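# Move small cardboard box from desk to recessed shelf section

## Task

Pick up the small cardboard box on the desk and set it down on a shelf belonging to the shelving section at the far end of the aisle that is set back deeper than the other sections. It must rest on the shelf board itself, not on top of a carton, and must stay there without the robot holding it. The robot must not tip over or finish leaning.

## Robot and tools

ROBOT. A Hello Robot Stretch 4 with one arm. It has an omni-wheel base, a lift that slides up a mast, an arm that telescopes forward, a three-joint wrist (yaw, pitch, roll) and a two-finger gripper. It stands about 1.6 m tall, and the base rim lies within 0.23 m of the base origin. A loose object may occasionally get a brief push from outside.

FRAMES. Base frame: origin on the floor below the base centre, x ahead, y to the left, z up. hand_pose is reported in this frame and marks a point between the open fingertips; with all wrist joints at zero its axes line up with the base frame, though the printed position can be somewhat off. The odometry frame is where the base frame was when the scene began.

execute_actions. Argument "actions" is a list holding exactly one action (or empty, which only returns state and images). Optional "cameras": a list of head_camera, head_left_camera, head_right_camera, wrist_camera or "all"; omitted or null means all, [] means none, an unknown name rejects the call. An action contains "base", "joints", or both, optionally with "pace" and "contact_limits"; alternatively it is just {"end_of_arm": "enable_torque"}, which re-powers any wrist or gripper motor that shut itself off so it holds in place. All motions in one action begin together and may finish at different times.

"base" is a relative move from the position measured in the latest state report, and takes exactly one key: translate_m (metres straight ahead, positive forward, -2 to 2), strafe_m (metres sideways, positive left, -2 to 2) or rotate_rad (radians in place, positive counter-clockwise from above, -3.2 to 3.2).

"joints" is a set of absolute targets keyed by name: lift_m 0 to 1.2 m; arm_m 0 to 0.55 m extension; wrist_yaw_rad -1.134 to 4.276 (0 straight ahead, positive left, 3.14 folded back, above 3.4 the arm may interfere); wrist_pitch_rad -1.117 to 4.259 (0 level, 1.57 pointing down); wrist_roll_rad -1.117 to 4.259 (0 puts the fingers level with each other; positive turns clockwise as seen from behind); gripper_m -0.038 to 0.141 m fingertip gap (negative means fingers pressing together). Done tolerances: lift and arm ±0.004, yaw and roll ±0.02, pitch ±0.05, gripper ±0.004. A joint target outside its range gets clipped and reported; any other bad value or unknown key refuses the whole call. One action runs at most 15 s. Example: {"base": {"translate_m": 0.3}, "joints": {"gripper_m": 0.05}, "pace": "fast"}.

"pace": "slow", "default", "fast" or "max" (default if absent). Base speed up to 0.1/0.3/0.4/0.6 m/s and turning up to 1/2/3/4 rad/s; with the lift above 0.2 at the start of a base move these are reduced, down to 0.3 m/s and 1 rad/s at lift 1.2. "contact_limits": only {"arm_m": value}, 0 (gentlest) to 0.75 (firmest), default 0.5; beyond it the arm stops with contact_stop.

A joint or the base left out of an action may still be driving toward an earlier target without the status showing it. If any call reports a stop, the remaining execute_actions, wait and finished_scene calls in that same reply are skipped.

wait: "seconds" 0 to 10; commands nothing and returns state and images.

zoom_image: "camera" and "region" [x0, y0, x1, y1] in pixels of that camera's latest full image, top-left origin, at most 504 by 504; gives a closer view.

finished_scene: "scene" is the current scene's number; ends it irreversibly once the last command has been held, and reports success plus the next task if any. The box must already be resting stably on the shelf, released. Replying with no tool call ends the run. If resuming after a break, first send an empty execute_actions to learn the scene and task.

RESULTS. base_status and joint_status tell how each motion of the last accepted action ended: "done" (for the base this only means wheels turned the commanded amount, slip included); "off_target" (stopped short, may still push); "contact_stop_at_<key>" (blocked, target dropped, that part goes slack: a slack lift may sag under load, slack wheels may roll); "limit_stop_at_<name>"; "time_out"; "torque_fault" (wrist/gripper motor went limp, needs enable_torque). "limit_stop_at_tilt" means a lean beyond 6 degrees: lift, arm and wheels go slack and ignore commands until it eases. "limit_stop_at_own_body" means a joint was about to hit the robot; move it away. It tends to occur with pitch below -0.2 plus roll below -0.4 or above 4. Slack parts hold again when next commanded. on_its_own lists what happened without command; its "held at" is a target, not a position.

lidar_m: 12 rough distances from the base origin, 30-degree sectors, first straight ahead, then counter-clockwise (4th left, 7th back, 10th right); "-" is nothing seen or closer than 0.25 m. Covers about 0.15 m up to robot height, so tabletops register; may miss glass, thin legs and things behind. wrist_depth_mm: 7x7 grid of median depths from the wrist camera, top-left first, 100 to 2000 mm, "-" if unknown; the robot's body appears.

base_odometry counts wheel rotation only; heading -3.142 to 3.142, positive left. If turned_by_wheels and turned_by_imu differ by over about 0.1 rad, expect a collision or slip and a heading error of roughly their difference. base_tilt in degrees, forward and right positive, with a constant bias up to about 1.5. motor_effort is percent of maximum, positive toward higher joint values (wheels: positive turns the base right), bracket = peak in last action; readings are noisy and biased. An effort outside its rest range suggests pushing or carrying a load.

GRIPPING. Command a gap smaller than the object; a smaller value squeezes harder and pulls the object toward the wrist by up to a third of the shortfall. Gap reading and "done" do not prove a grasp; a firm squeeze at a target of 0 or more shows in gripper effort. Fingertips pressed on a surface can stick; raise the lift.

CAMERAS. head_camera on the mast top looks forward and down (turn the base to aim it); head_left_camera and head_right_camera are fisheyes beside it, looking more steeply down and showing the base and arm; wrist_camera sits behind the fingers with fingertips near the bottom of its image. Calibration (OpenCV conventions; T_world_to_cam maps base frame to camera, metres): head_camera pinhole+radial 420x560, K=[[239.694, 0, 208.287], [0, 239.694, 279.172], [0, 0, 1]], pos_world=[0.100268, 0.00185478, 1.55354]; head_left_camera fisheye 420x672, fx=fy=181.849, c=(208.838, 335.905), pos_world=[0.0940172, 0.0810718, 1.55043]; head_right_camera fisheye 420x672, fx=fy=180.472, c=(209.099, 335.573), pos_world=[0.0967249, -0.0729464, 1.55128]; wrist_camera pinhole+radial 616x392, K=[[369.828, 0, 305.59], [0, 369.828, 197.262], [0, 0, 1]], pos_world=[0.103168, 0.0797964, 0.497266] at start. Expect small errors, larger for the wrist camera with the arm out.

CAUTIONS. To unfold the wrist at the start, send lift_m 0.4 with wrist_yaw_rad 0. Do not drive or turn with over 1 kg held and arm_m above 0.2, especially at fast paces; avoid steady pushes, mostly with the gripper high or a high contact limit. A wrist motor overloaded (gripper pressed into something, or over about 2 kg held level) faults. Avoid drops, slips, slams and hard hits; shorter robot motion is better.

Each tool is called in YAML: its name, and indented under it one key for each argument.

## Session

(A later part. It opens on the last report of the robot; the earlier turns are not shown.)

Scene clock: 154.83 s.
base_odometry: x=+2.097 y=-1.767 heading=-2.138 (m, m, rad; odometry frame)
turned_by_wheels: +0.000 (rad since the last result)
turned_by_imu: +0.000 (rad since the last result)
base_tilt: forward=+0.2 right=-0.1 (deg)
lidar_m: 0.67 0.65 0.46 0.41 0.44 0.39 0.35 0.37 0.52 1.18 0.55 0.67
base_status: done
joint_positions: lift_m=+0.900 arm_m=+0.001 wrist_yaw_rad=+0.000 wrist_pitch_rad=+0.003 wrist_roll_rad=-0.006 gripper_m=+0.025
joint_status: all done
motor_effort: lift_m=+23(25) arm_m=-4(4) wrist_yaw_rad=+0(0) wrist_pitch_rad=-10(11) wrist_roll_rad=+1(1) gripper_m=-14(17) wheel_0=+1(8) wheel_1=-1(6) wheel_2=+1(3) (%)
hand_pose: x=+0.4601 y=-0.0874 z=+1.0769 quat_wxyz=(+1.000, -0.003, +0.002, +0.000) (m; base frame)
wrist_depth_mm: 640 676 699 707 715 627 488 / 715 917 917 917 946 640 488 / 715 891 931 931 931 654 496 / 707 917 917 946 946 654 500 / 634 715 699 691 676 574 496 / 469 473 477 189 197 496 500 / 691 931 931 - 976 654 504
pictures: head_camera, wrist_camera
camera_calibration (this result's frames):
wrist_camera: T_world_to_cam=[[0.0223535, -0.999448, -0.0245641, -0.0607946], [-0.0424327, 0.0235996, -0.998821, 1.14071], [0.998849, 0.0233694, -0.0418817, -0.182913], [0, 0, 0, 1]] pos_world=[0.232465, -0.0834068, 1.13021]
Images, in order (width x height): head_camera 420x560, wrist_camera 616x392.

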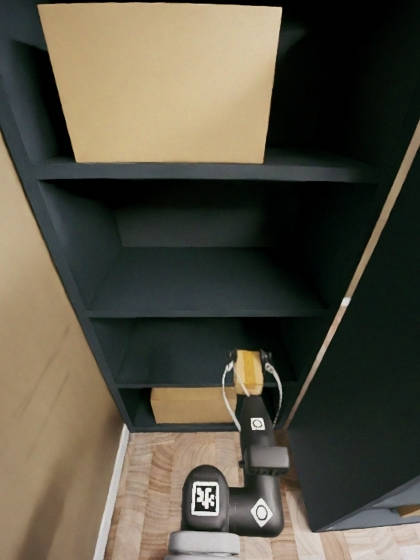

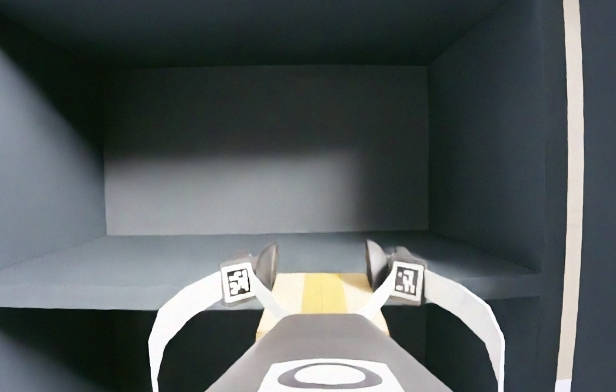

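execute_actions:
  actions:
    - {"joints": {"arm_m": 0.4}}
  cameras: []

execute_actions:
  actions:
    - {"joints": {"lift_m": 0.86}, "pace": "slow"}
  cameras: ["head_camera"]

Scene clock: 162.43 s.
base_odometry: x=+2.097 y=-1.767 heading=-2.138 (m, m, rad; odometry frame)
turned_by_wheels: +0.000 (rad since the last result)
turned_by_imu: +0.000 (rad since the last result)
base_tilt: forward=+0.2 right=-0.1 (deg)
lidar_m: 0.67 0.64 0.46 0.41 0.44 0.39 0.35 0.39 0.49 1.16 0.56 0.67
base_status: not commanded
joint_positions: lift_m=+0.900 arm_m=+0.399 wrist_yaw_rad=+0.000 wrist_pitch_rad=+0.003 wrist_roll_rad=-0.006 gripper_m=+0.025
joint_status: all done
motor_effort: lift_m=+23(23) arm_m=+4(10) wrist_yaw_rad=-1(1) wrist_pitch_rad=-9(11) wrist_roll_rad=+1(1) gripper_m=-19(16) wheel_0=+0(1) wheel_1=+0(1) wheel_2=+1(1) (%)
hand_pose: x=+0.8587 y=-0.0874 z=+1.0770 quat_wxyz=(+1.000, -0.003, +0.002, +0.000) (m; base frame)
wrist_depth_mm: 504 512 512 517 525 525 439 / 504 517 517 521 530 530 436 / 517 517 521 525 530 535 439 / 521 517 525 530 535 539 442 / 521 521 535 539 535 544 442 / 377 382 325 187 199 317 357 / 273 260 282 - 278 255 262
pictures: none
No camera images: the call's "cameras" was empty. Leave "cameras" out to get every camera's image.

Scene clock: 163.60 s.
base_odometry: x=+2.097 y=-1.767 heading=-2.138 (m, m, rad; odometry frame)
turned_by_wheels: +0.000 (rad since the last result)
turned_by_imu: +0.000 (rad since the last result)
base_tilt: forward=+0.2 right=-0.1 (deg)
lidar_m: 0.68 0.66 0.45 0.41 0.45 0.38 0.34 0.37 0.50 1.17 0.55 0.68
base_status: not commanded
joint_positions: lift_m=+0.861 arm_m=+0.399 wrist_yaw_rad=+0.000 wrist_pitch_rad=-0.016 wrist_roll_rad=-0.006 gripper_m=+0.025
joint_status: all done
on_its_own: wrist_pitch_rad is at rest, and its effort (+44) is outside its rest range (-23 to +23)
motor_effort: lift_m=+8(22) arm_m=+4(4) wrist_yaw_rad=+0(1) wrist_pitch_rad=+44(43) wrist_roll_rad=+1(0) gripper_m=-15(19) wheel_0=+0(1) wheel_1=-1(1) wheel_2=+1(1) (%)
hand_pose: x=+0.8587 y=-0.0874 z=+1.0436 quat_wxyz=(+1.000, -0.003, -0.008, +0.000) (m; base frame)
wrist_depth_mm: 517 521 525 530 525 535 442 / 508 517 521 530 535 539 433 / 517 517 530 530 535 544 436 / 517 521 535 530 535 539 442 / 525 525 525 535 512 544 430 / 317 322 196 172 190 263 303 / 223 214 232 - 229 211 -
pictures: head_camera
Images, in order (width x height): head_camera 420x560.

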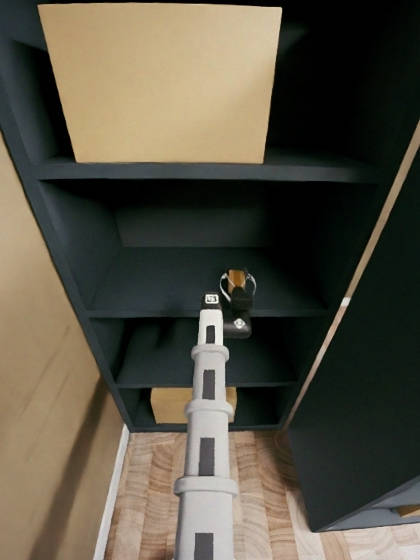

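Box is touching the shelf. Release and retract.

execute_actions:
  actions:
    - {"joints": {"gripper_m": 0.12, "lift_m": 0.87}}
  cameras: []

execute_actions:
  actions:
    - {"joints": {"arm_m": 0.0}}
  cameras: ["head_camera"]

Scene clock: 170.93 s.
base_odometry: x=+2.097 y=-1.767 heading=-2.138 (m, m, rad; odometry frame)
turned_by_wheels: +0.000 (rad since the last result)
turned_by_imu: +0.000 (rad since the last result)
base_tilt: forward=+0.2 right=-0.1 (deg)
lidar_m: 0.66 0.66 0.44 0.42 0.44 0.38 0.35 0.37 0.52 1.17 0.55 0.68
base_status: not commanded
joint_positions: lift_m=+0.870 arm_m=+0.399 wrist_yaw_rad=+0.000 wrist_pitch_rad=+0.001 wrist_roll_rad=-0.006 gripper_m=+0.120
joint_status: all done
motor_effort: lift_m=+20(21) arm_m=+4(4) wrist_yaw_rad=+1(2) wrist_pitch_rad=-4(43) wrist_roll_rad=+1(1) gripper_m=-1(22) wheel_0=+1(0) wheel_1=-1(1) wheel_2=+1(1) (%)
hand_pose: x=+0.8587 y=-0.0875 z=+1.0478 quat_wxyz=(+1.000, -0.003, +0.000, +0.000) (m; base frame)
wrist_depth_mm: 504 512 517 521 521 530 439 / 508 508 517 521 530 535 433 / 512 517 525 525 535 535 439 / 521 517 530 525 539 539 445 / 508 521 480 530 530 504 433 / 300 304 259 166 202 264 286 / 216 208 224 - 220 203 -
pictures: none
No camera images: the call's "cameras" was empty. Leave "cameras" out to get every camera's image.

Scene clock: 173.23 s.
base_odometry: x=+2.097 y=-1.767 heading=-2.138 (m, m, rad; odometry frame)
turned_by_wheels: +0.000 (rad since the last result)
turned_by_imu: +0.000 (rad since the last result)
base_tilt: forward=+0.1 right=-0.1 (deg)
lidar_m: 0.66 0.66 0.45 0.41 0.45 0.39 0.35 0.37 0.48 1.16 0.56 0.67
base_status: not commanded
joint_positions: lift_m=+0.870 arm_m=+0.001 wrist_yaw_rad=+0.000 wrist_pitch_rad=+0.002 wrist_roll_rad=-0.006 gripper_m=+0.120
joint_status: all done
motor_effort: lift_m=+20(20) arm_m=-4(2) wrist_yaw_rad=-1(0) wrist_pitch_rad=-8(8) wrist_roll_rad=+1(1) gripper_m=-1(0) wheel_0=+0(0) wheel_1=+0(1) wheel_2=+1(1) (%)
hand_pose: x=+0.4601 y=-0.0875 z=+1.0474 quat_wxyz=(+1.000, -0.003, +0.001, +0.000) (m; base frame)
wrist_depth_mm: 683 741 768 788 778 640 488 / 707 891 917 931 931 647 488 / 715 917 931 946 931 654 492 / 723 931 917 946 960 661 500 / 554 559 480 554 530 508 488 / 661 904 960 171 976 569 508 / 691 931 946 - 960 654 500
pictures: head_camera
Images, in order (width x height): head_camera 420x560.

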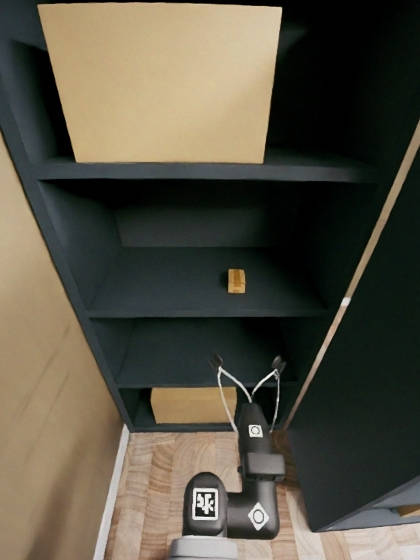

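finished_scene:
  scene: 1

The scene is finished: the task was done.


## Next scene

The same job, from a new start.

execute_actions:
  actions: []
  cameras: ["head_camera", "head_left_camera"]

Scene clock: 0.00 s.
base_odometry: x=+0.000 y=+0.000 heading=+0.000 (m, m, rad; odometry frame)
turned_by_wheels: +0.000 (rad since the last result)
turned_by_imu: +0.000 (rad since the last result)
base_tilt: forward=+0.2 right=-0.1 (deg)
lidar_m: 1.84 1.25 1.41 1.55 2.19 2.22 0.89 0.78 0.79 1.67 1.46 1.48
base_status: not commanded
joint_positions: lift_m=+0.149 arm_m=-0.002 wrist_yaw_rad=+3.199 wrist_pitch_rad=+0.007 wrist_roll_rad=-0.006 gripper_m=+0.057
joint_status: not commanded
motor_effort: lift_m=+18 arm_m=-1 wrist_yaw_rad=+1 wrist_pitch_rad=-8 wrist_roll_rad=+1 gripper_m=-3 wheel_0=+0 wheel_1=+0 wheel_2=+0 (%)
hand_pose: x=-0.1241 y=+0.0708 z=+0.3258 quat_wxyz=(-0.029, -0.003, -0.003, +1.000) (m; base frame)
wrist_depth_mm: - - 137 1281 - - 1808 / - - 137 - - - 1808 / - 111 138 - - - 1863 / 144 141 193 - - - 1863 / 205 1537 1756 - 1863 1808 1756 / 200 1098 204 1008 202 1025 991 / 197 741 778 - 778 699 732
pictures: head_camera, head_left_camera
Images, in order (width x height): head_camera 420x560, head_left_camera 420x672.

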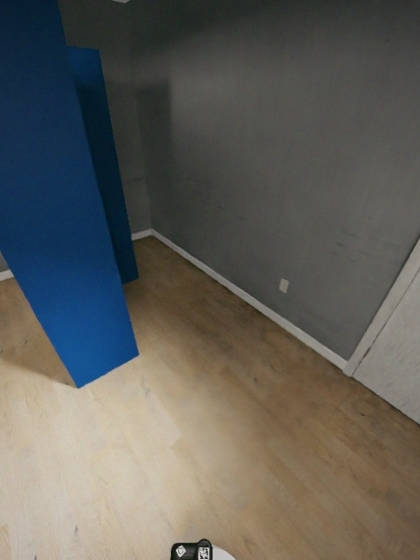

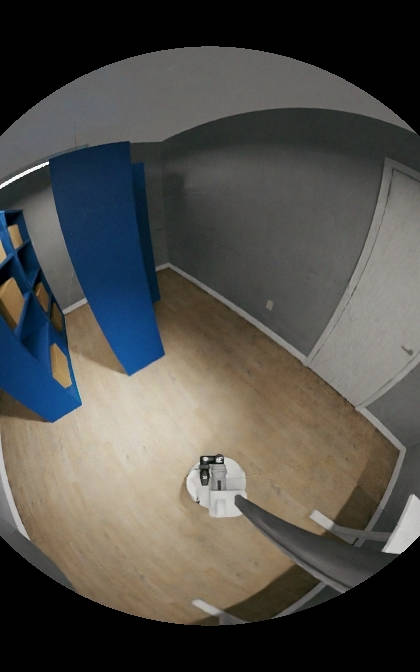

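The recessed section is at the far end of the right row. The desk is behind and to the right.

execute_actions:
  actions:
    - {"base": {"rotate_rad": -2.6}, "joints": {"lift_m": 0.65, "wrist_yaw_rad": 0, "gripper_m": 0.141}}
  cameras: ["head_camera"]

Scene clock: 5.70 s.
base_odometry: x=+0.000 y=+0.000 heading=-2.600 (m, m, rad; odometry frame)
turned_by_wheels: -2.600 (rad since the last result)
turned_by_imu: -2.623 (rad since the last result)
base_tilt: forward=+0.2 right=-0.1 (deg)
lidar_m: 0.77 0.78 1.59 1.46 1.47 1.87 1.25 1.44 1.59 2.19 2.21 0.88
base_status: done
joint_positions: lift_m=+0.650 arm_m=-0.002 wrist_yaw_rad=+0.000 wrist_pitch_rad=+0.007 wrist_roll_rad=-0.006 gripper_m=+0.141
joint_status: all done
motor_effort: lift_m=+22(24) arm_m=-1(1) wrist_yaw_rad=-2(6) wrist_pitch_rad=-7(7) wrist_roll_rad=+1(1) gripper_m=+0(3) wheel_0=-1(7) wheel_1=-2(9) wheel_2=-1(9) (%)
hand_pose: x=+0.4574 y=-0.0874 z=+0.8259 quat_wxyz=(+1.000, -0.003, +0.003, +0.000) (m; base frame)
wrist_depth_mm: 1229 1281 1308 1366 1430 1499 1537 / 1255 1281 1336 1397 1430 1464 1537 / 1255 1281 1336 1397 1430 991 1537 / 1255 1281 1336 1430 1430 1118 1576 / 1255 1308 1366 1397 1464 1042 1576 / 1255 1308 1336 171 1464 1060 1576 / 1255 1308 1336 - 1464 1537 1576
pictures: head_camera
Images, in order (width x height): head_camera 420x560.

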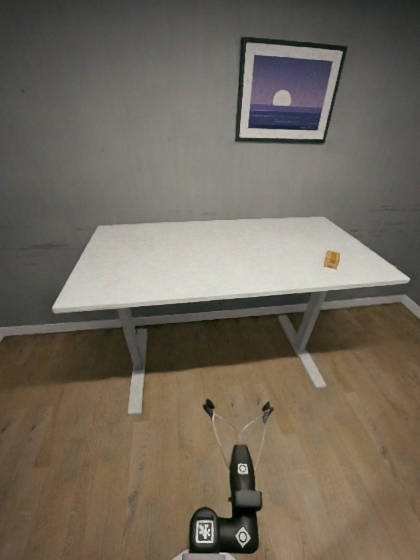

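execute_actions:
  actions:
    - {"base": {"strafe_m": -0.55}, "joints": {"lift_m": 0.85}}
  cameras: ["head_camera", "wrist_camera"]

Scene clock: 17.23 s.
base_odometry: x=-0.283 y=+0.471 heading=-2.600 (m, m, rad; odometry frame)
turned_by_wheels: +0.000 (rad since the last result)
turned_by_imu: -0.001 (rad since the last result)
base_tilt: forward=+0.2 right=-0.1 (deg)
lidar_m: 0.88 0.88 1.12 1.99 2.06 1.31 1.27 1.17 1.87 1.64 1.68 1.00
base_status: done
joint_positions: lift_m=+0.850 arm_m=-0.002 wrist_yaw_rad=+0.000 wrist_pitch_rad=+0.007 wrist_roll_rad=-0.006 gripper_m=+0.141
joint_status: all done
motor_effort: lift_m=+21(25) arm_m=-1(1) wrist_yaw_rad=+1(1) wrist_pitch_rad=-8(7) wrist_roll_rad=+1(1) gripper_m=-1(1) wheel_0=+0(6) wheel_1=+1(6) wheel_2=-1(1) (%)
hand_pose: x=+0.4574 y=-0.0874 z=+1.0260 quat_wxyz=(+1.000, -0.003, +0.003, +0.000) (m; base frame)
wrist_depth_mm: 1308 1366 1366 1430 1537 1576 1618 / 1308 1336 1397 1464 1537 1576 1618 / 1336 1366 1430 1464 1499 1576 1618 / 1308 1366 1430 1464 1537 1576 1661 / 866 831 809 809 960 1618 1661 / 1366 1366 1430 171 1537 1618 1661 / 1366 1397 1430 - 1576 1618 1661
pictures: head_camera, wrist_camera
camera_calibration (this result's frames):
wrist_camera: T_world_to_cam=[[0.0221674, -0.999449, -0.0246973, -0.061791], [-0.0460635, 0.023656, -0.998658, 1.0912], [0.998693, 0.0232753, -0.0455138, -0.178513], [0, 0, 0, 1]] pos_world=[0.229913, -0.0834155, 1.08008]
Images, in order (width x height): head_camera 420x560, wrist_camera 616x392.

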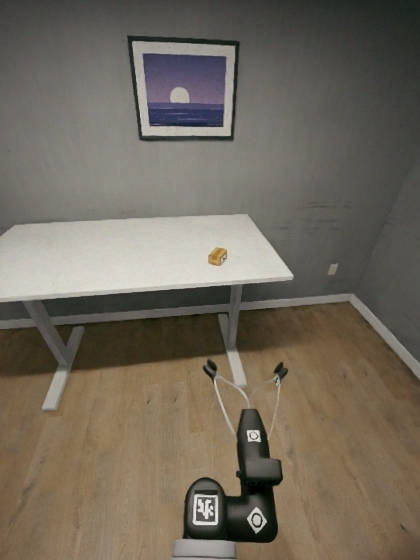

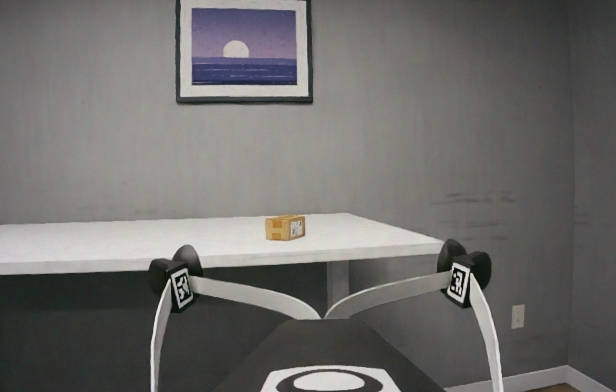

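execute_actions:
  actions:
    - {"base": {"strafe_m": 0.095}}
  cameras: []

execute_actions:
  actions:
    - {"base": {"translate_m": 0.4}, "joints": {"arm_m": 0.1}}
  cameras: ["head_camera", "wrist_camera"]

Scene clock: 24.50 s.
base_odometry: x=-0.234 y=+0.390 heading=-2.600 (m, m, rad; odometry frame)
turned_by_wheels: +0.000 (rad since the last result)
turned_by_imu: +0.000 (rad since the last result)
base_tilt: forward=+0.2 right=-0.1 (deg)
lidar_m: 0.83 0.86 1.08 1.90 1.98 1.30 1.25 1.21 1.97 1.74 1.77 0.93
base_status: done
joint_positions: lift_m=+0.850 arm_m=-0.002 wrist_yaw_rad=+0.000 wrist_pitch_rad=+0.007 wrist_roll_rad=-0.006 gripper_m=+0.141
joint_status: not commanded
motor_effort: lift_m=+21(21) arm_m=-1(1) wrist_yaw_rad=+1(1) wrist_pitch_rad=-7(7) wrist_roll_rad=+1(1) gripper_m=+2(0) wheel_0=+0(10) wheel_1=-1(9) wheel_2=+0(1) (%)
hand_pose: x=+0.4574 y=-0.0874 z=+1.0260 quat_wxyz=(+1.000, -0.003, +0.003, +0.000) (m; base frame)
wrist_depth_mm: 1281 1336 1366 1397 1499 1537 1618 / 1281 1366 1397 1397 1499 1576 1618 / 1281 1336 1430 1464 1537 1576 1618 / 1308 1366 1397 1430 1537 1537 1618 / 691 842 820 809 946 1576 1618 / 1308 1366 1397 171 1118 1618 1661 / 1336 1366 1397 - 1576 1618 1661
pictures: none
No camera images: the call's "cameras" was empty. Leave "cameras" out to get every camera's image.

Scene clock: 27.33 s.
base_odometry: x=-0.577 y=+0.184 heading=-2.600 (m, m, rad; odometry frame)
turned_by_wheels: +0.000 (rad since the last result)
turned_by_imu: -0.002 (rad since the last result)
base_tilt: forward=+0.2 right=-0.1 (deg)
lidar_m: 0.45 0.48 0.58 1.96 2.00 1.76 1.65 1.59 1.89 1.67 1.73 0.53
base_status: done
joint_positions: lift_m=+0.850 arm_m=+0.099 wrist_yaw_rad=+0.000 wrist_pitch_rad=+0.007 wrist_roll_rad=-0.006 gripper_m=+0.141
joint_status: all done
motor_effort: lift_m=+22(22) arm_m=+4(4) wrist_yaw_rad=-1(0) wrist_pitch_rad=-8(7) wrist_roll_rad=+1(1) gripper_m=+1(1) wheel_0=+1(4) wheel_1=-1(7) wheel_2=+1(11) (%)
hand_pose: x=+0.5587 y=-0.0874 z=+1.0260 quat_wxyz=(+1.000, -0.003, +0.003, +0.000) (m; base frame)
wrist_depth_mm: 866 891 904 946 1008 1042 1078 / 878 904 931 976 1025 1078 1098 / 878 917 946 976 1008 1042 1078 / 878 917 946 991 1025 1078 1098 / 699 691 683 668 647 615 1118 / 366 342 317 171 307 317 340 / 264 252 271 - 264 244 248
pictures: head_camera, wrist_camera
camera_calibration (this result's frames):
wrist_camera: T_world_to_cam=[[0.0222349, -0.999448, -0.024697, -0.0640561], [-0.0460506, 0.0236531, -0.998659, 1.09586], [0.998692, 0.0233424, -0.0454993, -0.279743], [0, 0, 0, 1]] pos_world=[0.331266, -0.0834114, 1.08008]
Images, in order (width x height): head_camera 420x560, wrist_camera 616x392.

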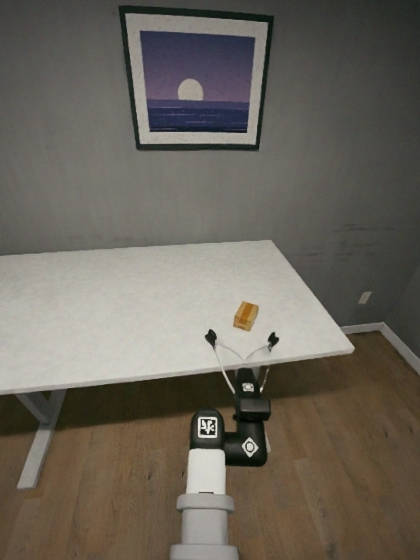

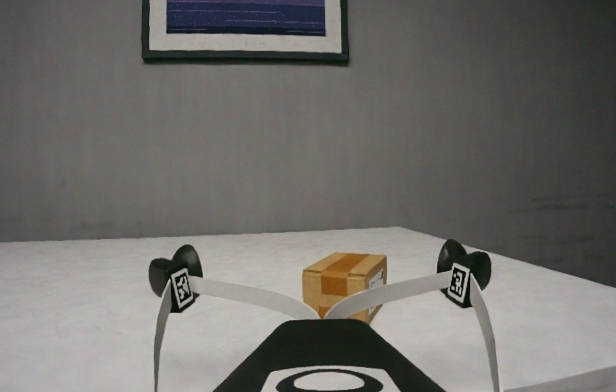

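execute_actions:
  actions:
    - {"base": {"strafe_m": 0.1}, "joints": {"wrist_yaw_rad": -0.45, "lift_m": 0.82}}
  cameras: ["head_camera", "wrist_camera"]

Scene clock: 37.63 s.
base_odometry: x=-0.526 y=+0.098 heading=-2.600 (m, m, rad; odometry frame)
turned_by_wheels: +0.000 (rad since the last result)
turned_by_imu: -0.001 (rad since the last result)
base_tilt: forward=+0.2 right=-0.1 (deg)
lidar_m: 0.45 0.45 0.58 1.87 1.88 1.76 1.63 1.64 2.02 1.79 1.84 0.55
base_status: done
joint_positions: lift_m=+0.820 arm_m=+0.099 wrist_yaw_rad=-0.450 wrist_pitch_rad=+0.007 wrist_roll_rad=-0.006 gripper_m=+0.141
joint_status: all done
motor_effort: lift_m=+14(19) arm_m=+4(4) wrist_yaw_rad=-1(5) wrist_pitch_rad=-8(7) wrist_roll_rad=+1(1) gripper_m=+0(2) wheel_0=+0(8) wheel_1=-1(9) wheel_2=+0(0) (%)
hand_pose: x=+0.4921 y=-0.2041 z=+0.9966 quat_wxyz=(+0.975, -0.002, +0.004, -0.223) (m; base frame)
wrist_depth_mm: 798 866 1025 1182 1464 1661 1397 / 798 904 1042 1205 1464 1618 1397 / 798 904 1025 1205 1430 1618 1430 / 809 891 1025 1205 1430 1661 1397 / 535 539 368 512 500 477 1430 / 285 265 244 171 306 1618 1430 / 204 199 220 - 1576 1708 1430
pictures: head_camera, wrist_camera
camera_calibration (this result's frames):
wrist_camera: T_world_to_cam=[[-0.414493, -0.909718, -0.024697, 0.0532463], [-0.031188, 0.0413216, -0.998659, 1.06251], [0.909518, -0.413166, -0.0454997, -0.257013], [0, 0, 0, 1]] pos_world=[0.288966, -0.101655, 1.0507]
Images, in order (width x height): head_camera 420x560, wrist_camera 616x392.

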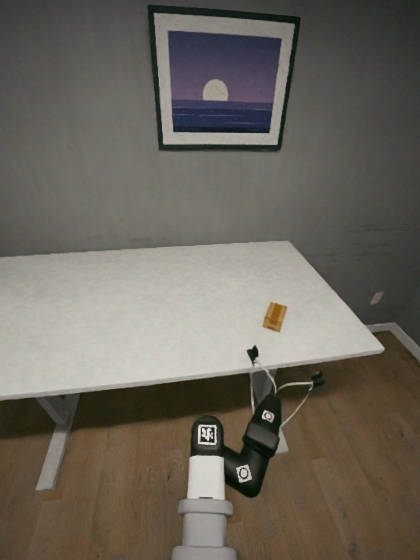

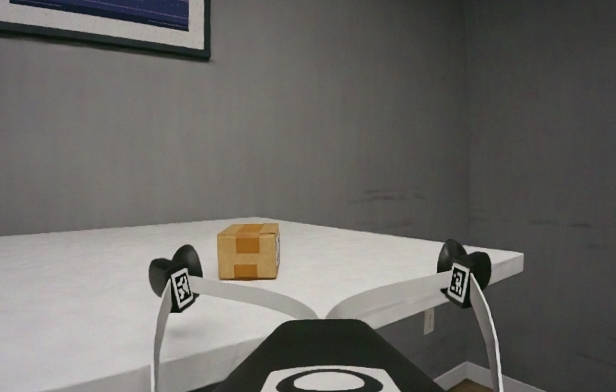

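execute_actions:
  actions:
    - {"base": {"strafe_m": -0.023}, "joints": {"arm_m": 0.32}}
  cameras: ["wrist_camera"]

Scene clock: 45.90 s.
base_odometry: x=-0.538 y=+0.118 heading=-2.600 (m, m, rad; odometry frame)
turned_by_wheels: +0.000 (rad since the last result)
turned_by_imu: +0.000 (rad since the last result)
base_tilt: forward=+0.2 right=-0.1 (deg)
lidar_m: 0.45 0.45 0.58 1.89 1.92 1.75 1.65 1.61 2.00 1.75 1.80 0.58
base_status: done
joint_positions: lift_m=+0.820 arm_m=+0.319 wrist_yaw_rad=-0.451 wrist_pitch_rad=+0.004 wrist_roll_rad=-0.006 gripper_m=+0.141
joint_status: all done
motor_effort: lift_m=+14(14) arm_m=+4(4) wrist_yaw_rad=+2(24) wrist_pitch_rad=-1(7) wrist_roll_rad=+1(3) gripper_m=+1(0) wheel_0=+1(6) wheel_1=+0(6) wheel_2=+0(4) (%)
hand_pose: x=+0.7118 y=-0.2043 z=+0.9973 quat_wxyz=(+0.975, -0.002, +0.003, -0.223) (m; base frame)
wrist_depth_mm: 634 707 820 960 1160 1430 1366 / 634 723 820 960 1160 1464 1336 / 640 715 831 960 1160 1464 1336 / 640 723 820 976 1160 1464 1366 / 554 554 544 539 525 1366 1308 / 290 271 249 171 240 249 266 / 208 199 215 - 208 193 -
pictures: wrist_camera
camera_calibration (this result's frames):
wrist_camera: T_world_to_cam=[[-0.415277, -0.909366, -0.0244685, 0.144551], [-0.0290168, 0.0401252, -0.998773, 1.0684], [0.909232, -0.414058, -0.04305, -0.459326], [0, 0, 0, 1]] pos_world=[0.508664, -0.101608, 1.05085]
Images, in order (width x height): wrist_camera 616x392.

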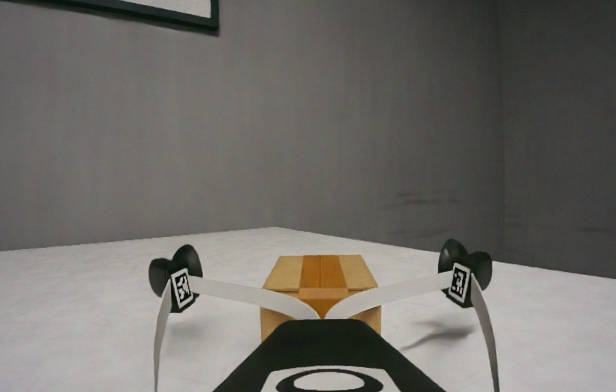

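execute_actions:
  actions:
    - {"joints": {"gripper_m": 0.025}}
  cameras: []

execute_actions:
  actions:
    - {"joints": {"lift_m": 0.9}}
  cameras: ["head_camera"]

Scene clock: 51.40 s.
base_odometry: x=-0.538 y=+0.118 heading=-2.600 (m, m, rad; odometry frame)
turned_by_wheels: +0.000 (rad since the last result)
turned_by_imu: +0.000 (rad since the last result)
base_tilt: forward=+0.2 right=-0.2 (deg)
lidar_m: 0.45 0.47 0.55 1.87 1.91 1.77 1.64 1.62 1.97 1.75 1.82 0.56
base_status: not commanded
joint_positions: lift_m=+0.820 arm_m=+0.319 wrist_yaw_rad=-0.451 wrist_pitch_rad=+0.004 wrist_roll_rad=-0.006 gripper_m=+0.025
joint_status: all done
motor_effort: lift_m=+14(14) arm_m=+4(4) wrist_yaw_rad=+1(1) wrist_pitch_rad=+0(1) wrist_roll_rad=+1(1) gripper_m=-15(17) wheel_0=+1(1) wheel_1=-1(0) wheel_2=+0(0) (%)
hand_pose: x=+0.7118 y=-0.2043 z=+0.9973 quat_wxyz=(+0.975, -0.002, +0.003, -0.223) (m; base frame)
wrist_depth_mm: 634 715 820 960 1160 1464 1366 / 634 715 809 946 1160 1464 1336 / 640 723 831 960 1138 1464 1366 / 647 715 820 960 1138 1464 1397 / 559 554 549 535 521 1366 1336 / 290 294 195 173 185 238 267 / 208 198 214 - 208 190 -
pictures: none
No camera images: the call's "cameras" was empty. Leave "cameras" out to get every camera's image.

Scene clock: 52.73 s.
base_odometry: x=-0.538 y=+0.118 heading=-2.600 (m, m, rad; odometry frame)
turned_by_wheels: +0.000 (rad since the last result)
turned_by_imu: +0.000 (rad since the last result)
base_tilt: forward=+0.2 right=-0.1 (deg)
lidar_m: 0.46 0.46 0.57 1.89 1.92 1.75 1.64 1.60 1.98 1.74 1.82 0.51
base_status: not commanded
joint_positions: lift_m=+0.900 arm_m=+0.319 wrist_yaw_rad=-0.450 wrist_pitch_rad=+0.008 wrist_roll_rad=-0.006 gripper_m=+0.025
joint_status: all done
motor_effort: lift_m=+22(21) arm_m=+4(4) wrist_yaw_rad=+1(1) wrist_pitch_rad=-10(9) wrist_roll_rad=+1(1) gripper_m=-15(18) wheel_0=+1(1) wheel_1=-1(1) wheel_2=+0(0) (%)
hand_pose: x=+0.7119 y=-0.2043 z=+1.0757 quat_wxyz=(+0.975, -0.002, +0.004, -0.223) (m; base frame)
wrist_depth_mm: 627 691 820 946 1138 1430 1366 / 634 715 809 946 1160 1464 1336 / 647 715 831 960 1138 1430 1366 / 640 723 820 960 1160 1464 1366 / 640 715 798 931 1118 1464 1366 / 500 508 194 173 186 415 1397 / 364 345 370 - 364 330 340
pictures: head_camera
Images, in order (width x height): head_camera 420x560.

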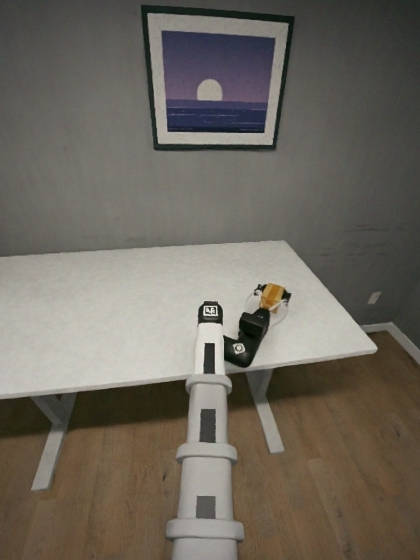

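Held. Back away and turn.

execute_actions:
  actions:
    - {"base": {"rotate_rad": 3.1}, "joints": {"arm_m": 0.0, "wrist_yaw_rad": 0}}
  cameras: ["head_camera", "head_left_camera"]

Scene clock: 59.17 s.
base_odometry: x=-0.537 y=+0.118 heading=+0.500 (m, m, rad; odometry frame)
turned_by_wheels: +3.100 (rad since the last result)
turned_by_imu: +3.127 (rad since the last result)
base_tilt: forward=+0.2 right=-0.1 (deg)
lidar_m: 1.65 1.62 2.05 1.75 1.80 0.52 0.48 0.44 0.56 1.88 1.91 2.31
base_status: done
joint_positions: lift_m=+0.900 arm_m=+0.001 wrist_yaw_rad=+0.000 wrist_pitch_rad=+0.008 wrist_roll_rad=-0.006 gripper_m=+0.025
joint_status: all done
motor_effort: lift_m=+22(22) arm_m=-4(5) wrist_yaw_rad=+0(6) wrist_pitch_rad=-10(11) wrist_roll_rad=+1(2) gripper_m=-16(17) wheel_0=-1(5) wheel_1=+0(9) wheel_2=-1(6) (%)
hand_pose: x=+0.4601 y=-0.0874 z=+1.0756 quat_wxyz=(+1.000, -0.003, +0.004, +0.000) (m; base frame)
wrist_depth_mm: 1182 1537 - 1430 - - 1921 / 1205 1464 - 1397 1499 - 1921 / 1205 1537 - 1430 1464 - 1921 / 1205 1430 - 1430 1464 - 1863 / 1229 1281 - 1397 1499 - 1921 / 1229 1281 195 173 186 - 1863 / 1229 1255 - - - - 1983
pictures: head_camera, head_left_camera
Images, in order (width x height): head_camera 420x560, head_left_camera 420x672.

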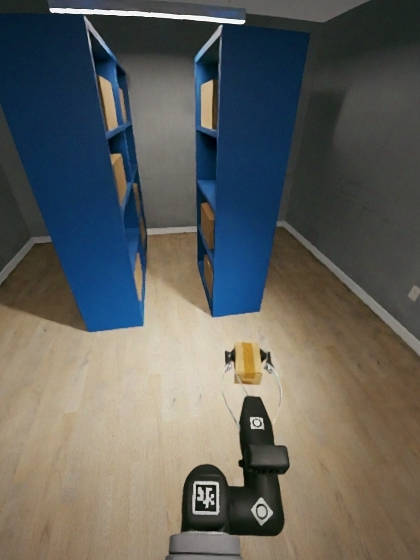

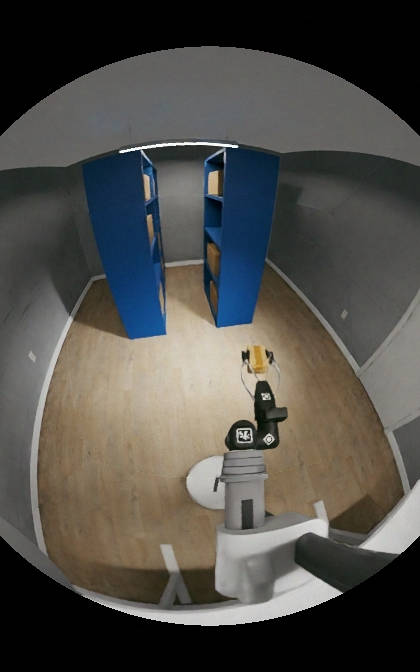

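execute_actions:
  actions:
    - {"base": {"strafe_m": 0.27}}
  cameras: []

execute_actions:
  actions:
    - {"base": {"translate_m": 1.0}, "pace": "fast"}
  cameras: ["head_camera"]

Scene clock: 66.67 s.
base_odometry: x=-0.667 y=+0.355 heading=+0.500 (m, m, rad; odometry frame)
turned_by_wheels: +0.000 (rad since the last result)
turned_by_imu: +0.000 (rad since the last result)
base_tilt: forward=+0.2 right=-0.1 (deg)
lidar_m: 1.52 1.55 1.75 1.48 1.52 0.62 0.51 0.53 0.63 1.19 2.18 1.73
base_status: done
joint_positions: lift_m=+0.900 arm_m=+0.001 wrist_yaw_rad=+0.000 wrist_pitch_rad=+0.008 wrist_roll_rad=-0.006 gripper_m=+0.025
joint_status: not commanded
motor_effort: lift_m=+22(22) arm_m=-4(4) wrist_yaw_rad=-1(0) wrist_pitch_rad=-10(11) wrist_roll_rad=+1(1) gripper_m=-17(15) wheel_0=+0(8) wheel_1=-1(7) wheel_2=+0(4) (%)
hand_pose: x=+0.4601 y=-0.0874 z=+1.0756 quat_wxyz=(+1.000, -0.003, +0.004, +0.000) (m; base frame)
wrist_depth_mm: - 1205 - - 1397 - - / - 1229 - - 1430 - - / - 1229 - - 1430 - - / - 1205 - - 1430 - - / - 1205 - 1921 1464 - - / - 1229 195 173 186 1499 - / - 1255 1281 - 1499 1921 -
pictures: none
No camera images: the call's "cameras" was empty. Leave "cameras" out to get every camera's image.

Scene clock: 70.70 s.
base_odometry: x=+0.211 y=+0.834 heading=+0.500 (m, m, rad; odometry frame)
turned_by_wheels: +0.000 (rad since the last result)
turned_by_imu: -0.004 (rad since the last result)
base_tilt: forward=+0.2 right=-0.2 (deg)
lidar_m: 0.90 0.56 0.69 1.74 1.69 2.05 1.49 1.50 2.22 1.95 1.97 0.69
base_status: done
joint_positions: lift_m=+0.900 arm_m=+0.001 wrist_yaw_rad=+0.000 wrist_pitch_rad=+0.008 wrist_roll_rad=-0.006 gripper_m=+0.025
joint_status: not commanded
motor_effort: lift_m=+22(22) arm_m=-4(4) wrist_yaw_rad=-1(1) wrist_pitch_rad=-11(10) wrist_roll_rad=+1(2) gripper_m=-17(17) wheel_0=+1(7) wheel_1=-2(5) wheel_2=+1(10) (%)
hand_pose: x=+0.4601 y=-0.0874 z=+1.0756 quat_wxyz=(+1.000, -0.003, +0.004, +0.000) (m; base frame)
wrist_depth_mm: 683 1182 - 1255 715 433 442 / 917 1182 - 1281 1042 433 449 / 683 1182 - - 1308 436 449 / 676 1160 - - 1308 436 452 / 661 1138 - 1025 683 439 455 / 1098 1118 194 173 186 439 459 / 1098 1138 - - 759 445 462
pictures: head_camera
Images, in order (width x height): head_camera 420x560.

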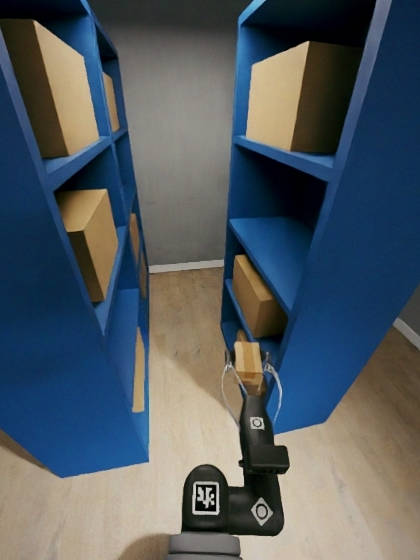

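execute_actions:
  actions:
    - {"base": {"rotate_rad": 0.19}}
  cameras: ["head_camera"]

Scene clock: 76.17 s.
base_odometry: x=+0.211 y=+0.834 heading=+0.690 (m, m, rad; odometry frame)
turned_by_wheels: +0.190 (rad since the last result)
turned_by_imu: +0.192 (rad since the last result)
base_tilt: forward=+0.2 right=-0.1 (deg)
lidar_m: 0.80 0.59 0.80 1.72 1.77 1.60 1.54 1.55 2.05 1.98 0.83 0.69
base_status: done
joint_positions: lift_m=+0.900 arm_m=+0.001 wrist_yaw_rad=+0.000 wrist_pitch_rad=+0.008 wrist_roll_rad=-0.006 gripper_m=+0.025
joint_status: not commanded
motor_effort: lift_m=+22(22) arm_m=-4(4) wrist_yaw_rad=+0(3) wrist_pitch_rad=-11(11) wrist_roll_rad=+1(1) gripper_m=-16(17) wheel_0=-2(5) wheel_1=+2(5) wheel_2=+2(6) (%)
hand_pose: x=+0.4601 y=-0.0874 z=+1.0756 quat_wxyz=(+1.000, -0.003, +0.004, +0.000) (m; base frame)
wrist_depth_mm: 597 668 1430 - 1182 699 691 / 750 946 1397 - 1205 1060 946 / 544 634 1255 - 1182 1205 1025 / 549 634 1255 - 1229 1205 1042 / 549 627 1205 - 1229 778 627 / 387 1205 195 173 186 732 591 / 382 1138 1229 - 1025 683 691
pictures: head_camera
Images, in order (width x height): head_camera 420x560.

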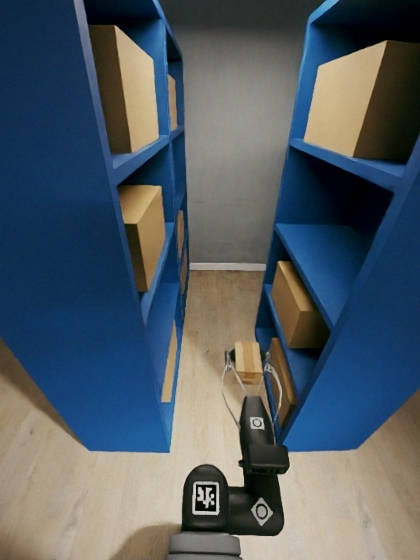

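execute_actions:
  actions:
    - {"base": {"strafe_m": -0.1}}
  cameras: []

execute_actions:
  actions:
    - {"base": {"translate_m": 1.4}, "pace": "fast"}
  cameras: ["head_right_camera"]

Scene clock: 87.20 s.
base_odometry: x=+0.275 y=+0.757 heading=+0.690 (m, m, rad; odometry frame)
turned_by_wheels: +0.000 (rad since the last result)
turned_by_imu: +0.000 (rad since the last result)
base_tilt: forward=+0.2 right=-0.1 (deg)
lidar_m: 1.11 0.65 0.80 1.83 1.89 1.57 1.55 1.56 1.93 1.85 0.82 0.67
base_status: done
joint_positions: lift_m=+0.900 arm_m=+0.001 wrist_yaw_rad=+0.000 wrist_pitch_rad=+0.008 wrist_roll_rad=-0.006 gripper_m=+0.025
joint_status: not commanded
motor_effort: lift_m=+22(22) arm_m=-4(4) wrist_yaw_rad=+0(0) wrist_pitch_rad=-10(10) wrist_roll_rad=+1(1) gripper_m=-17(17) wheel_0=+1(8) wheel_1=+0(6) wheel_2=+1(2) (%)
hand_pose: x=+0.4601 y=-0.0874 z=+1.0756 quat_wxyz=(+1.000, -0.003, +0.004, +0.000) (m; base frame)
wrist_depth_mm: 627 831 - - 866 603 355 / 917 991 - - 1182 931 357 / 564 1182 - - 1205 1205 362 / 559 842 - - 1205 1205 362 / 554 854 1464 - 750 574 364 / 1060 1205 195 173 186 366 366 / 1098 1138 1618 - 741 676 370
pictures: none
No camera images: the call's "cameras" was empty. Leave "cameras" out to get every camera's image.

Scene clock: 92.27 s.
base_odometry: x=+1.354 y=+1.648 heading=+0.690 (m, m, rad; odometry frame)
turned_by_wheels: +0.000 (rad since the last result)
turned_by_imu: -0.007 (rad since the last result)
base_tilt: forward=+0.2 right=-0.1 (deg)
lidar_m: 1.01 0.46 0.33 0.29 0.33 0.45 3.84 0.41 0.26 0.25 0.26 1.01
base_status: done
joint_positions: lift_m=+0.900 arm_m=+0.001 wrist_yaw_rad=+0.000 wrist_pitch_rad=+0.008 wrist_roll_rad=-0.006 gripper_m=+0.025
joint_status: not commanded
motor_effort: lift_m=+22(22) arm_m=-4(4) wrist_yaw_rad=+1(1) wrist_pitch_rad=-10(10) wrist_roll_rad=+1(1) gripper_m=-17(17) wheel_0=+1(6) wheel_1=+0(4) wheel_2=+1(13) (%)
hand_pose: x=+0.4601 y=-0.0874 z=+1.0756 quat_wxyz=(+1.000, -0.003, +0.004, +0.000) (m; base frame)
wrist_depth_mm: 654 798 798 809 820 831 820 / 741 798 798 809 820 820 820 / 750 798 820 820 831 842 831 / 759 809 820 831 820 831 842 / 741 809 820 831 842 831 842 / 768 809 195 173 185 842 831 / 768 788 831 - 831 854 854
pictures: head_right_camera
Images, in order (width x height): head_right_camera 420x672.

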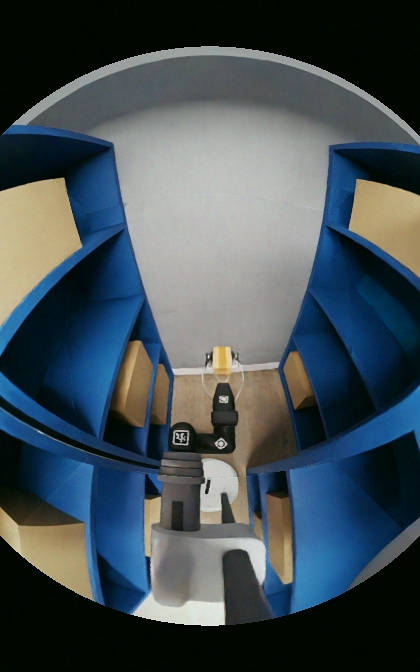

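Same layout as scene 1. Drive forward 0.4, then turn right.

execute_actions:
  actions:
    - {"base": {"translate_m": 0.4}}
  cameras: []

execute_actions:
  actions:
    - {"base": {"rotate_rad": -1.57}}
  cameras: ["head_camera"]

Scene clock: 104.70 s.
base_odometry: x=+1.663 y=+1.903 heading=+0.690 (m, m, rad; odometry frame)
turned_by_wheels: +0.000 (rad since the last result)
turned_by_imu: -0.002 (rad since the last result)
base_tilt: forward=+0.2 right=-0.1 (deg)
lidar_m: 0.63 0.49 0.33 0.29 0.33 0.47 1.18 0.40 0.39 0.69 0.72 0.68
base_status: done
joint_positions: lift_m=+0.900 arm_m=+0.001 wrist_yaw_rad=+0.000 wrist_pitch_rad=+0.008 wrist_roll_rad=-0.006 gripper_m=+0.025
joint_status: not commanded
motor_effort: lift_m=+22(22) arm_m=-4(4) wrist_yaw_rad=-1(2) wrist_pitch_rad=-11(10) wrist_roll_rad=+2(1) gripper_m=-16(18) wheel_0=+1(6) wheel_1=-1(9) wheel_2=+2(8) (%)
hand_pose: x=+0.4601 y=-0.0874 z=+1.0756 quat_wxyz=(+1.000, -0.003, +0.004, +0.000) (m; base frame)
wrist_depth_mm: 415 418 421 421 424 430 430 / 415 421 424 427 427 433 433 / 421 424 424 430 430 433 439 / 421 427 430 430 433 439 442 / 424 430 433 430 436 442 442 / 427 430 195 173 186 442 445 / 430 433 436 - 442 445 449
pictures: none
No camera images: the call's "cameras" was empty. Leave "cameras" out to get every camera's image.

Scene clock: 106.80 s.
base_odometry: x=+1.663 y=+1.903 heading=-0.880 (m, m, rad; odometry frame)
turned_by_wheels: -1.570 (rad since the last result)
turned_by_imu: -1.583 (rad since the last result)
base_tilt: forward=+0.2 right=-0.1 (deg)
lidar_m: 0.68 0.72 0.68 0.63 0.49 0.34 0.32 0.34 0.46 1.15 0.37 0.39
base_status: done
joint_positions: lift_m=+0.900 arm_m=+0.001 wrist_yaw_rad=+0.000 wrist_pitch_rad=+0.008 wrist_roll_rad=-0.006 gripper_m=+0.025
joint_status: not commanded
motor_effort: lift_m=+22(22) arm_m=-3(4) wrist_yaw_rad=+2(1) wrist_pitch_rad=-11(10) wrist_roll_rad=+1(1) gripper_m=-17(16) wheel_0=+2(8) wheel_1=-1(9) wheel_2=+1(4) (%)
hand_pose: x=+0.4601 y=-0.0874 z=+1.0756 quat_wxyz=(+1.000, -0.003, +0.004, +0.000) (m; base frame)
wrist_depth_mm: 627 634 661 683 615 357 264 / 878 904 917 917 559 366 267 / 917 917 917 931 564 370 271 / 931 917 931 931 574 375 273 / 741 741 732 715 500 377 274 / 854 492 194 173 186 307 273 / 931 931 931 - 504 375 272
pictures: head_camera
Images, in order (width x height): head_camera 420x560.

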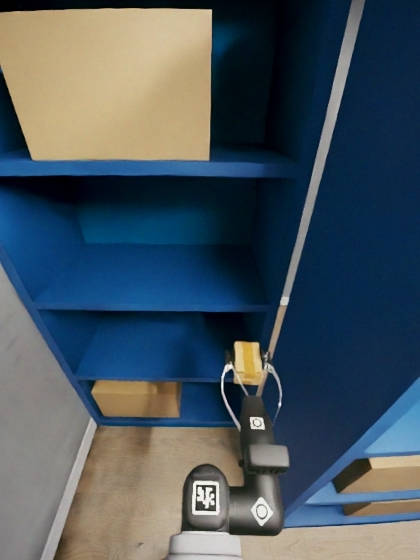

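The shelf heights look the same, so I'll repeat the placement.

execute_actions:
  actions:
    - {"base": {"strafe_m": 0.2}}
  cameras: []

execute_actions:
  actions:
    - {"joints": {"arm_m": 0.4}}
  cameras: []

execute_actions:
  actions:
    - {"joints": {"lift_m": 0.866}, "pace": "slow"}
  cameras: ["head_camera"]

Scene clock: 114.57 s.
base_odometry: x=+1.817 y=+2.030 heading=-0.880 (m, m, rad; odometry frame)
turned_by_wheels: +0.000 (rad since the last result)
turned_by_imu: +0.000 (rad since the last result)
base_tilt: forward=+0.2 right=-0.1 (deg)
lidar_m: 0.67 0.65 0.46 0.42 0.45 0.36 0.33 0.36 0.48 1.13 0.53 0.64
base_status: done
joint_positions: lift_m=+0.900 arm_m=+0.001 wrist_yaw_rad=+0.000 wrist_pitch_rad=+0.008 wrist_roll_rad=-0.006 gripper_m=+0.025
joint_status: not commanded
motor_effort: lift_m=+22(22) arm_m=-4(4) wrist_yaw_rad=+0(2) wrist_pitch_rad=-11(10) wrist_roll_rad=+1(2) gripper_m=-17(17) wheel_0=+2(7) wheel_1=+0(5) wheel_2=+1(1) (%)
hand_pose: x=+0.4601 y=-0.0874 z=+1.0756 quat_wxyz=(+1.000, -0.003, +0.004, +0.000) (m; base frame)
wrist_depth_mm: 634 640 661 683 683 597 484 / 715 904 917 917 917 615 488 / 707 917 917 917 931 627 492 / 699 917 917 931 946 640 488 / 634 741 732 707 683 574 496 / 488 484 194 173 186 496 500 / 676 917 931 - 960 634 504
pictures: none
No camera images: the call's "cameras" was empty. Leave "cameras" out to get every camera's image.

Scene clock: 116.87 s.
base_odometry: x=+1.817 y=+2.030 heading=-0.880 (m, m, rad; odometry frame)
turned_by_wheels: +0.000 (rad since the last result)
turned_by_imu: +0.000 (rad since the last result)
base_tilt: forward=+0.2 right=-0.1 (deg)
lidar_m: 0.69 0.66 0.44 0.42 0.46 0.35 0.32 0.34 0.45 1.14 0.54 0.66
base_status: not commanded
joint_positions: lift_m=+0.900 arm_m=+0.399 wrist_yaw_rad=+0.000 wrist_pitch_rad=+0.008 wrist_roll_rad=-0.006 gripper_m=+0.025
joint_status: all done
motor_effort: lift_m=+22(22) arm_m=+4(5) wrist_yaw_rad=-1(0) wrist_pitch_rad=-10(10) wrist_roll_rad=+1(1) gripper_m=-16(17) wheel_0=+1(2) wheel_1=+0(0) wheel_2=+1(1) (%)
hand_pose: x=+0.8587 y=-0.0874 z=+1.0757 quat_wxyz=(+1.000, -0.003, +0.004, +0.000) (m; base frame)
wrist_depth_mm: 521 525 530 530 535 539 436 / 525 525 530 535 535 539 427 / 530 530 530 535 544 544 430 / 530 530 535 539 544 544 436 / 530 535 535 544 549 544 436 / 389 392 195 173 186 319 355 / 278 266 287 - 278 255 262
pictures: none
No camera images: the call's "cameras" was empty. Leave "cameras" out to get every camera's image.

Scene clock: 117.97 s.
base_odometry: x=+1.817 y=+2.030 heading=-0.880 (m, m, rad; odometry frame)
turned_by_wheels: +0.000 (rad since the last result)
turned_by_imu: +0.000 (rad since the last result)
base_tilt: forward=+0.2 right=-0.1 (deg)
lidar_m: 0.69 0.69 0.43 0.42 0.45 0.33 0.33 0.34 0.48 1.12 0.54 0.62
base_status: not commanded
joint_positions: lift_m=+0.866 arm_m=+0.399 wrist_yaw_rad=+0.000 wrist_pitch_rad=+0.008 wrist_roll_rad=-0.006 gripper_m=+0.025
joint_status: all done
motor_effort: lift_m=+14(20) arm_m=+4(4) wrist_yaw_rad=-1(1) wrist_pitch_rad=-10(10) wrist_roll_rad=+1(1) gripper_m=-18(19) wheel_0=+2(2) wheel_1=+0(0) wheel_2=+1(1) (%)
hand_pose: x=+0.8587 y=-0.0874 z=+1.0423 quat_wxyz=(+1.000, -0.003, +0.004, +0.000) (m; base frame)
wrist_depth_mm: 521 521 525 530 535 535 430 / 525 525 535 530 535 535 427 / 530 530 535 535 539 544 433 / 530 535 535 539 544 544 439 / 530 535 535 530 512 492 413 / 294 297 194 173 186 241 268 / 211 202 218 - 211 193 -
pictures: head_camera
Images, in order (width x height): head_camera 420x560.

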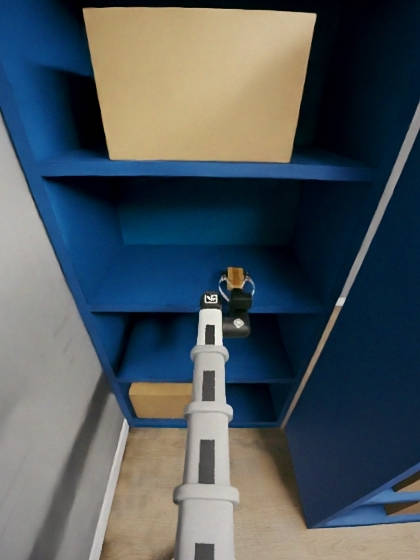

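The wrist depth readings match those at the desk pick height, so the box should be within a few mm of the shelf. Release.

execute_actions:
  actions:
    - {"joints": {"gripper_m": 0.12}}
  cameras: []

execute_actions:
  actions:
    - {"joints": {"arm_m": 0.0}}
  cameras: ["head_camera"]

Scene clock: 124.07 s.
base_odometry: x=+1.817 y=+2.030 heading=-0.880 (m, m, rad; odometry frame)
turned_by_wheels: +0.000 (rad since the last result)
turned_by_imu: +0.000 (rad since the last result)
base_tilt: forward=+0.2 right=-0.1 (deg)
lidar_m: 0.69 0.65 0.47 0.43 0.46 0.34 0.33 0.34 0.47 1.11 0.54 0.64
base_status: not commanded
joint_positions: lift_m=+0.866 arm_m=+0.399 wrist_yaw_rad=+0.000 wrist_pitch_rad=+0.007 wrist_roll_rad=-0.006 gripper_m=+0.120
joint_status: all done
motor_effort: lift_m=+14(14) arm_m=+4(4) wrist_yaw_rad=+0(2) wrist_pitch_rad=-9(10) wrist_roll_rad=+1(1) gripper_m=-1(15) wheel_0=+2(2) wheel_1=+0(0) wheel_2=+1(1) (%)
hand_pose: x=+0.8587 y=-0.0874 z=+1.0425 quat_wxyz=(+1.000, -0.003, +0.004, +0.000) (m; base frame)
wrist_depth_mm: 521 525 525 530 535 535 430 / 530 525 535 535 535 535 427 / 525 530 535 535 539 544 433 / 535 530 539 539 544 544 436 / 530 530 539 539 517 488 415 / 296 301 254 183 244 256 271 / 213 202 218 - 212 196 -
pictures: none
No camera images: the call's "cameras" was empty. Leave "cameras" out to get every camera's image.

Scene clock: 126.37 s.
base_odometry: x=+1.817 y=+2.030 heading=-0.880 (m, m, rad; odometry frame)
turned_by_wheels: +0.000 (rad since the last result)
turned_by_imu: +0.000 (rad since the last result)
base_tilt: forward=+0.2 right=-0.1 (deg)
lidar_m: 0.69 0.64 0.45 0.42 0.44 0.34 0.32 0.35 0.47 1.13 0.53 0.65
base_status: not commanded
joint_positions: lift_m=+0.866 arm_m=+0.001 wrist_yaw_rad=+0.000 wrist_pitch_rad=+0.007 wrist_roll_rad=-0.006 gripper_m=+0.120
joint_status: all done
motor_effort: lift_m=+14(14) arm_m=-4(3) wrist_yaw_rad=+1(2) wrist_pitch_rad=-8(9) wrist_roll_rad=+1(1) gripper_m=+2(1) wheel_0=+2(1) wheel_1=+0(0) wheel_2=+1(1) (%)
hand_pose: x=+0.4601 y=-0.0874 z=+1.0426 quat_wxyz=(+1.000, -0.003, +0.003, +0.000) (m; base frame)
wrist_depth_mm: 661 715 741 750 759 609 484 / 699 904 904 917 917 615 488 / 699 917 931 917 931 634 488 / 699 904 931 917 917 640 496 / 574 574 564 549 530 504 496 / 654 878 931 931 946 554 504 / 676 917 946 - 960 634 504
pictures: head_camera
Images, in order (width x height): head_camera 420x560.

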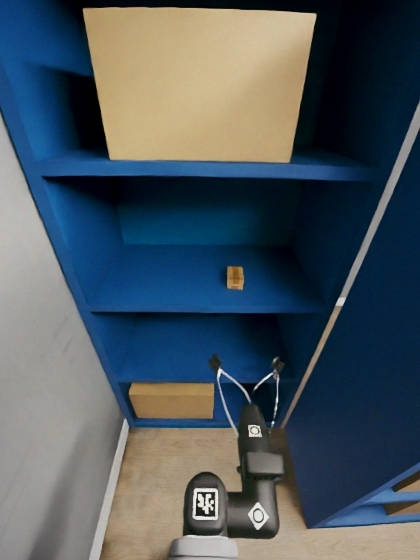

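finished_scene:
  scene: 2

The scene is finished: the task was done.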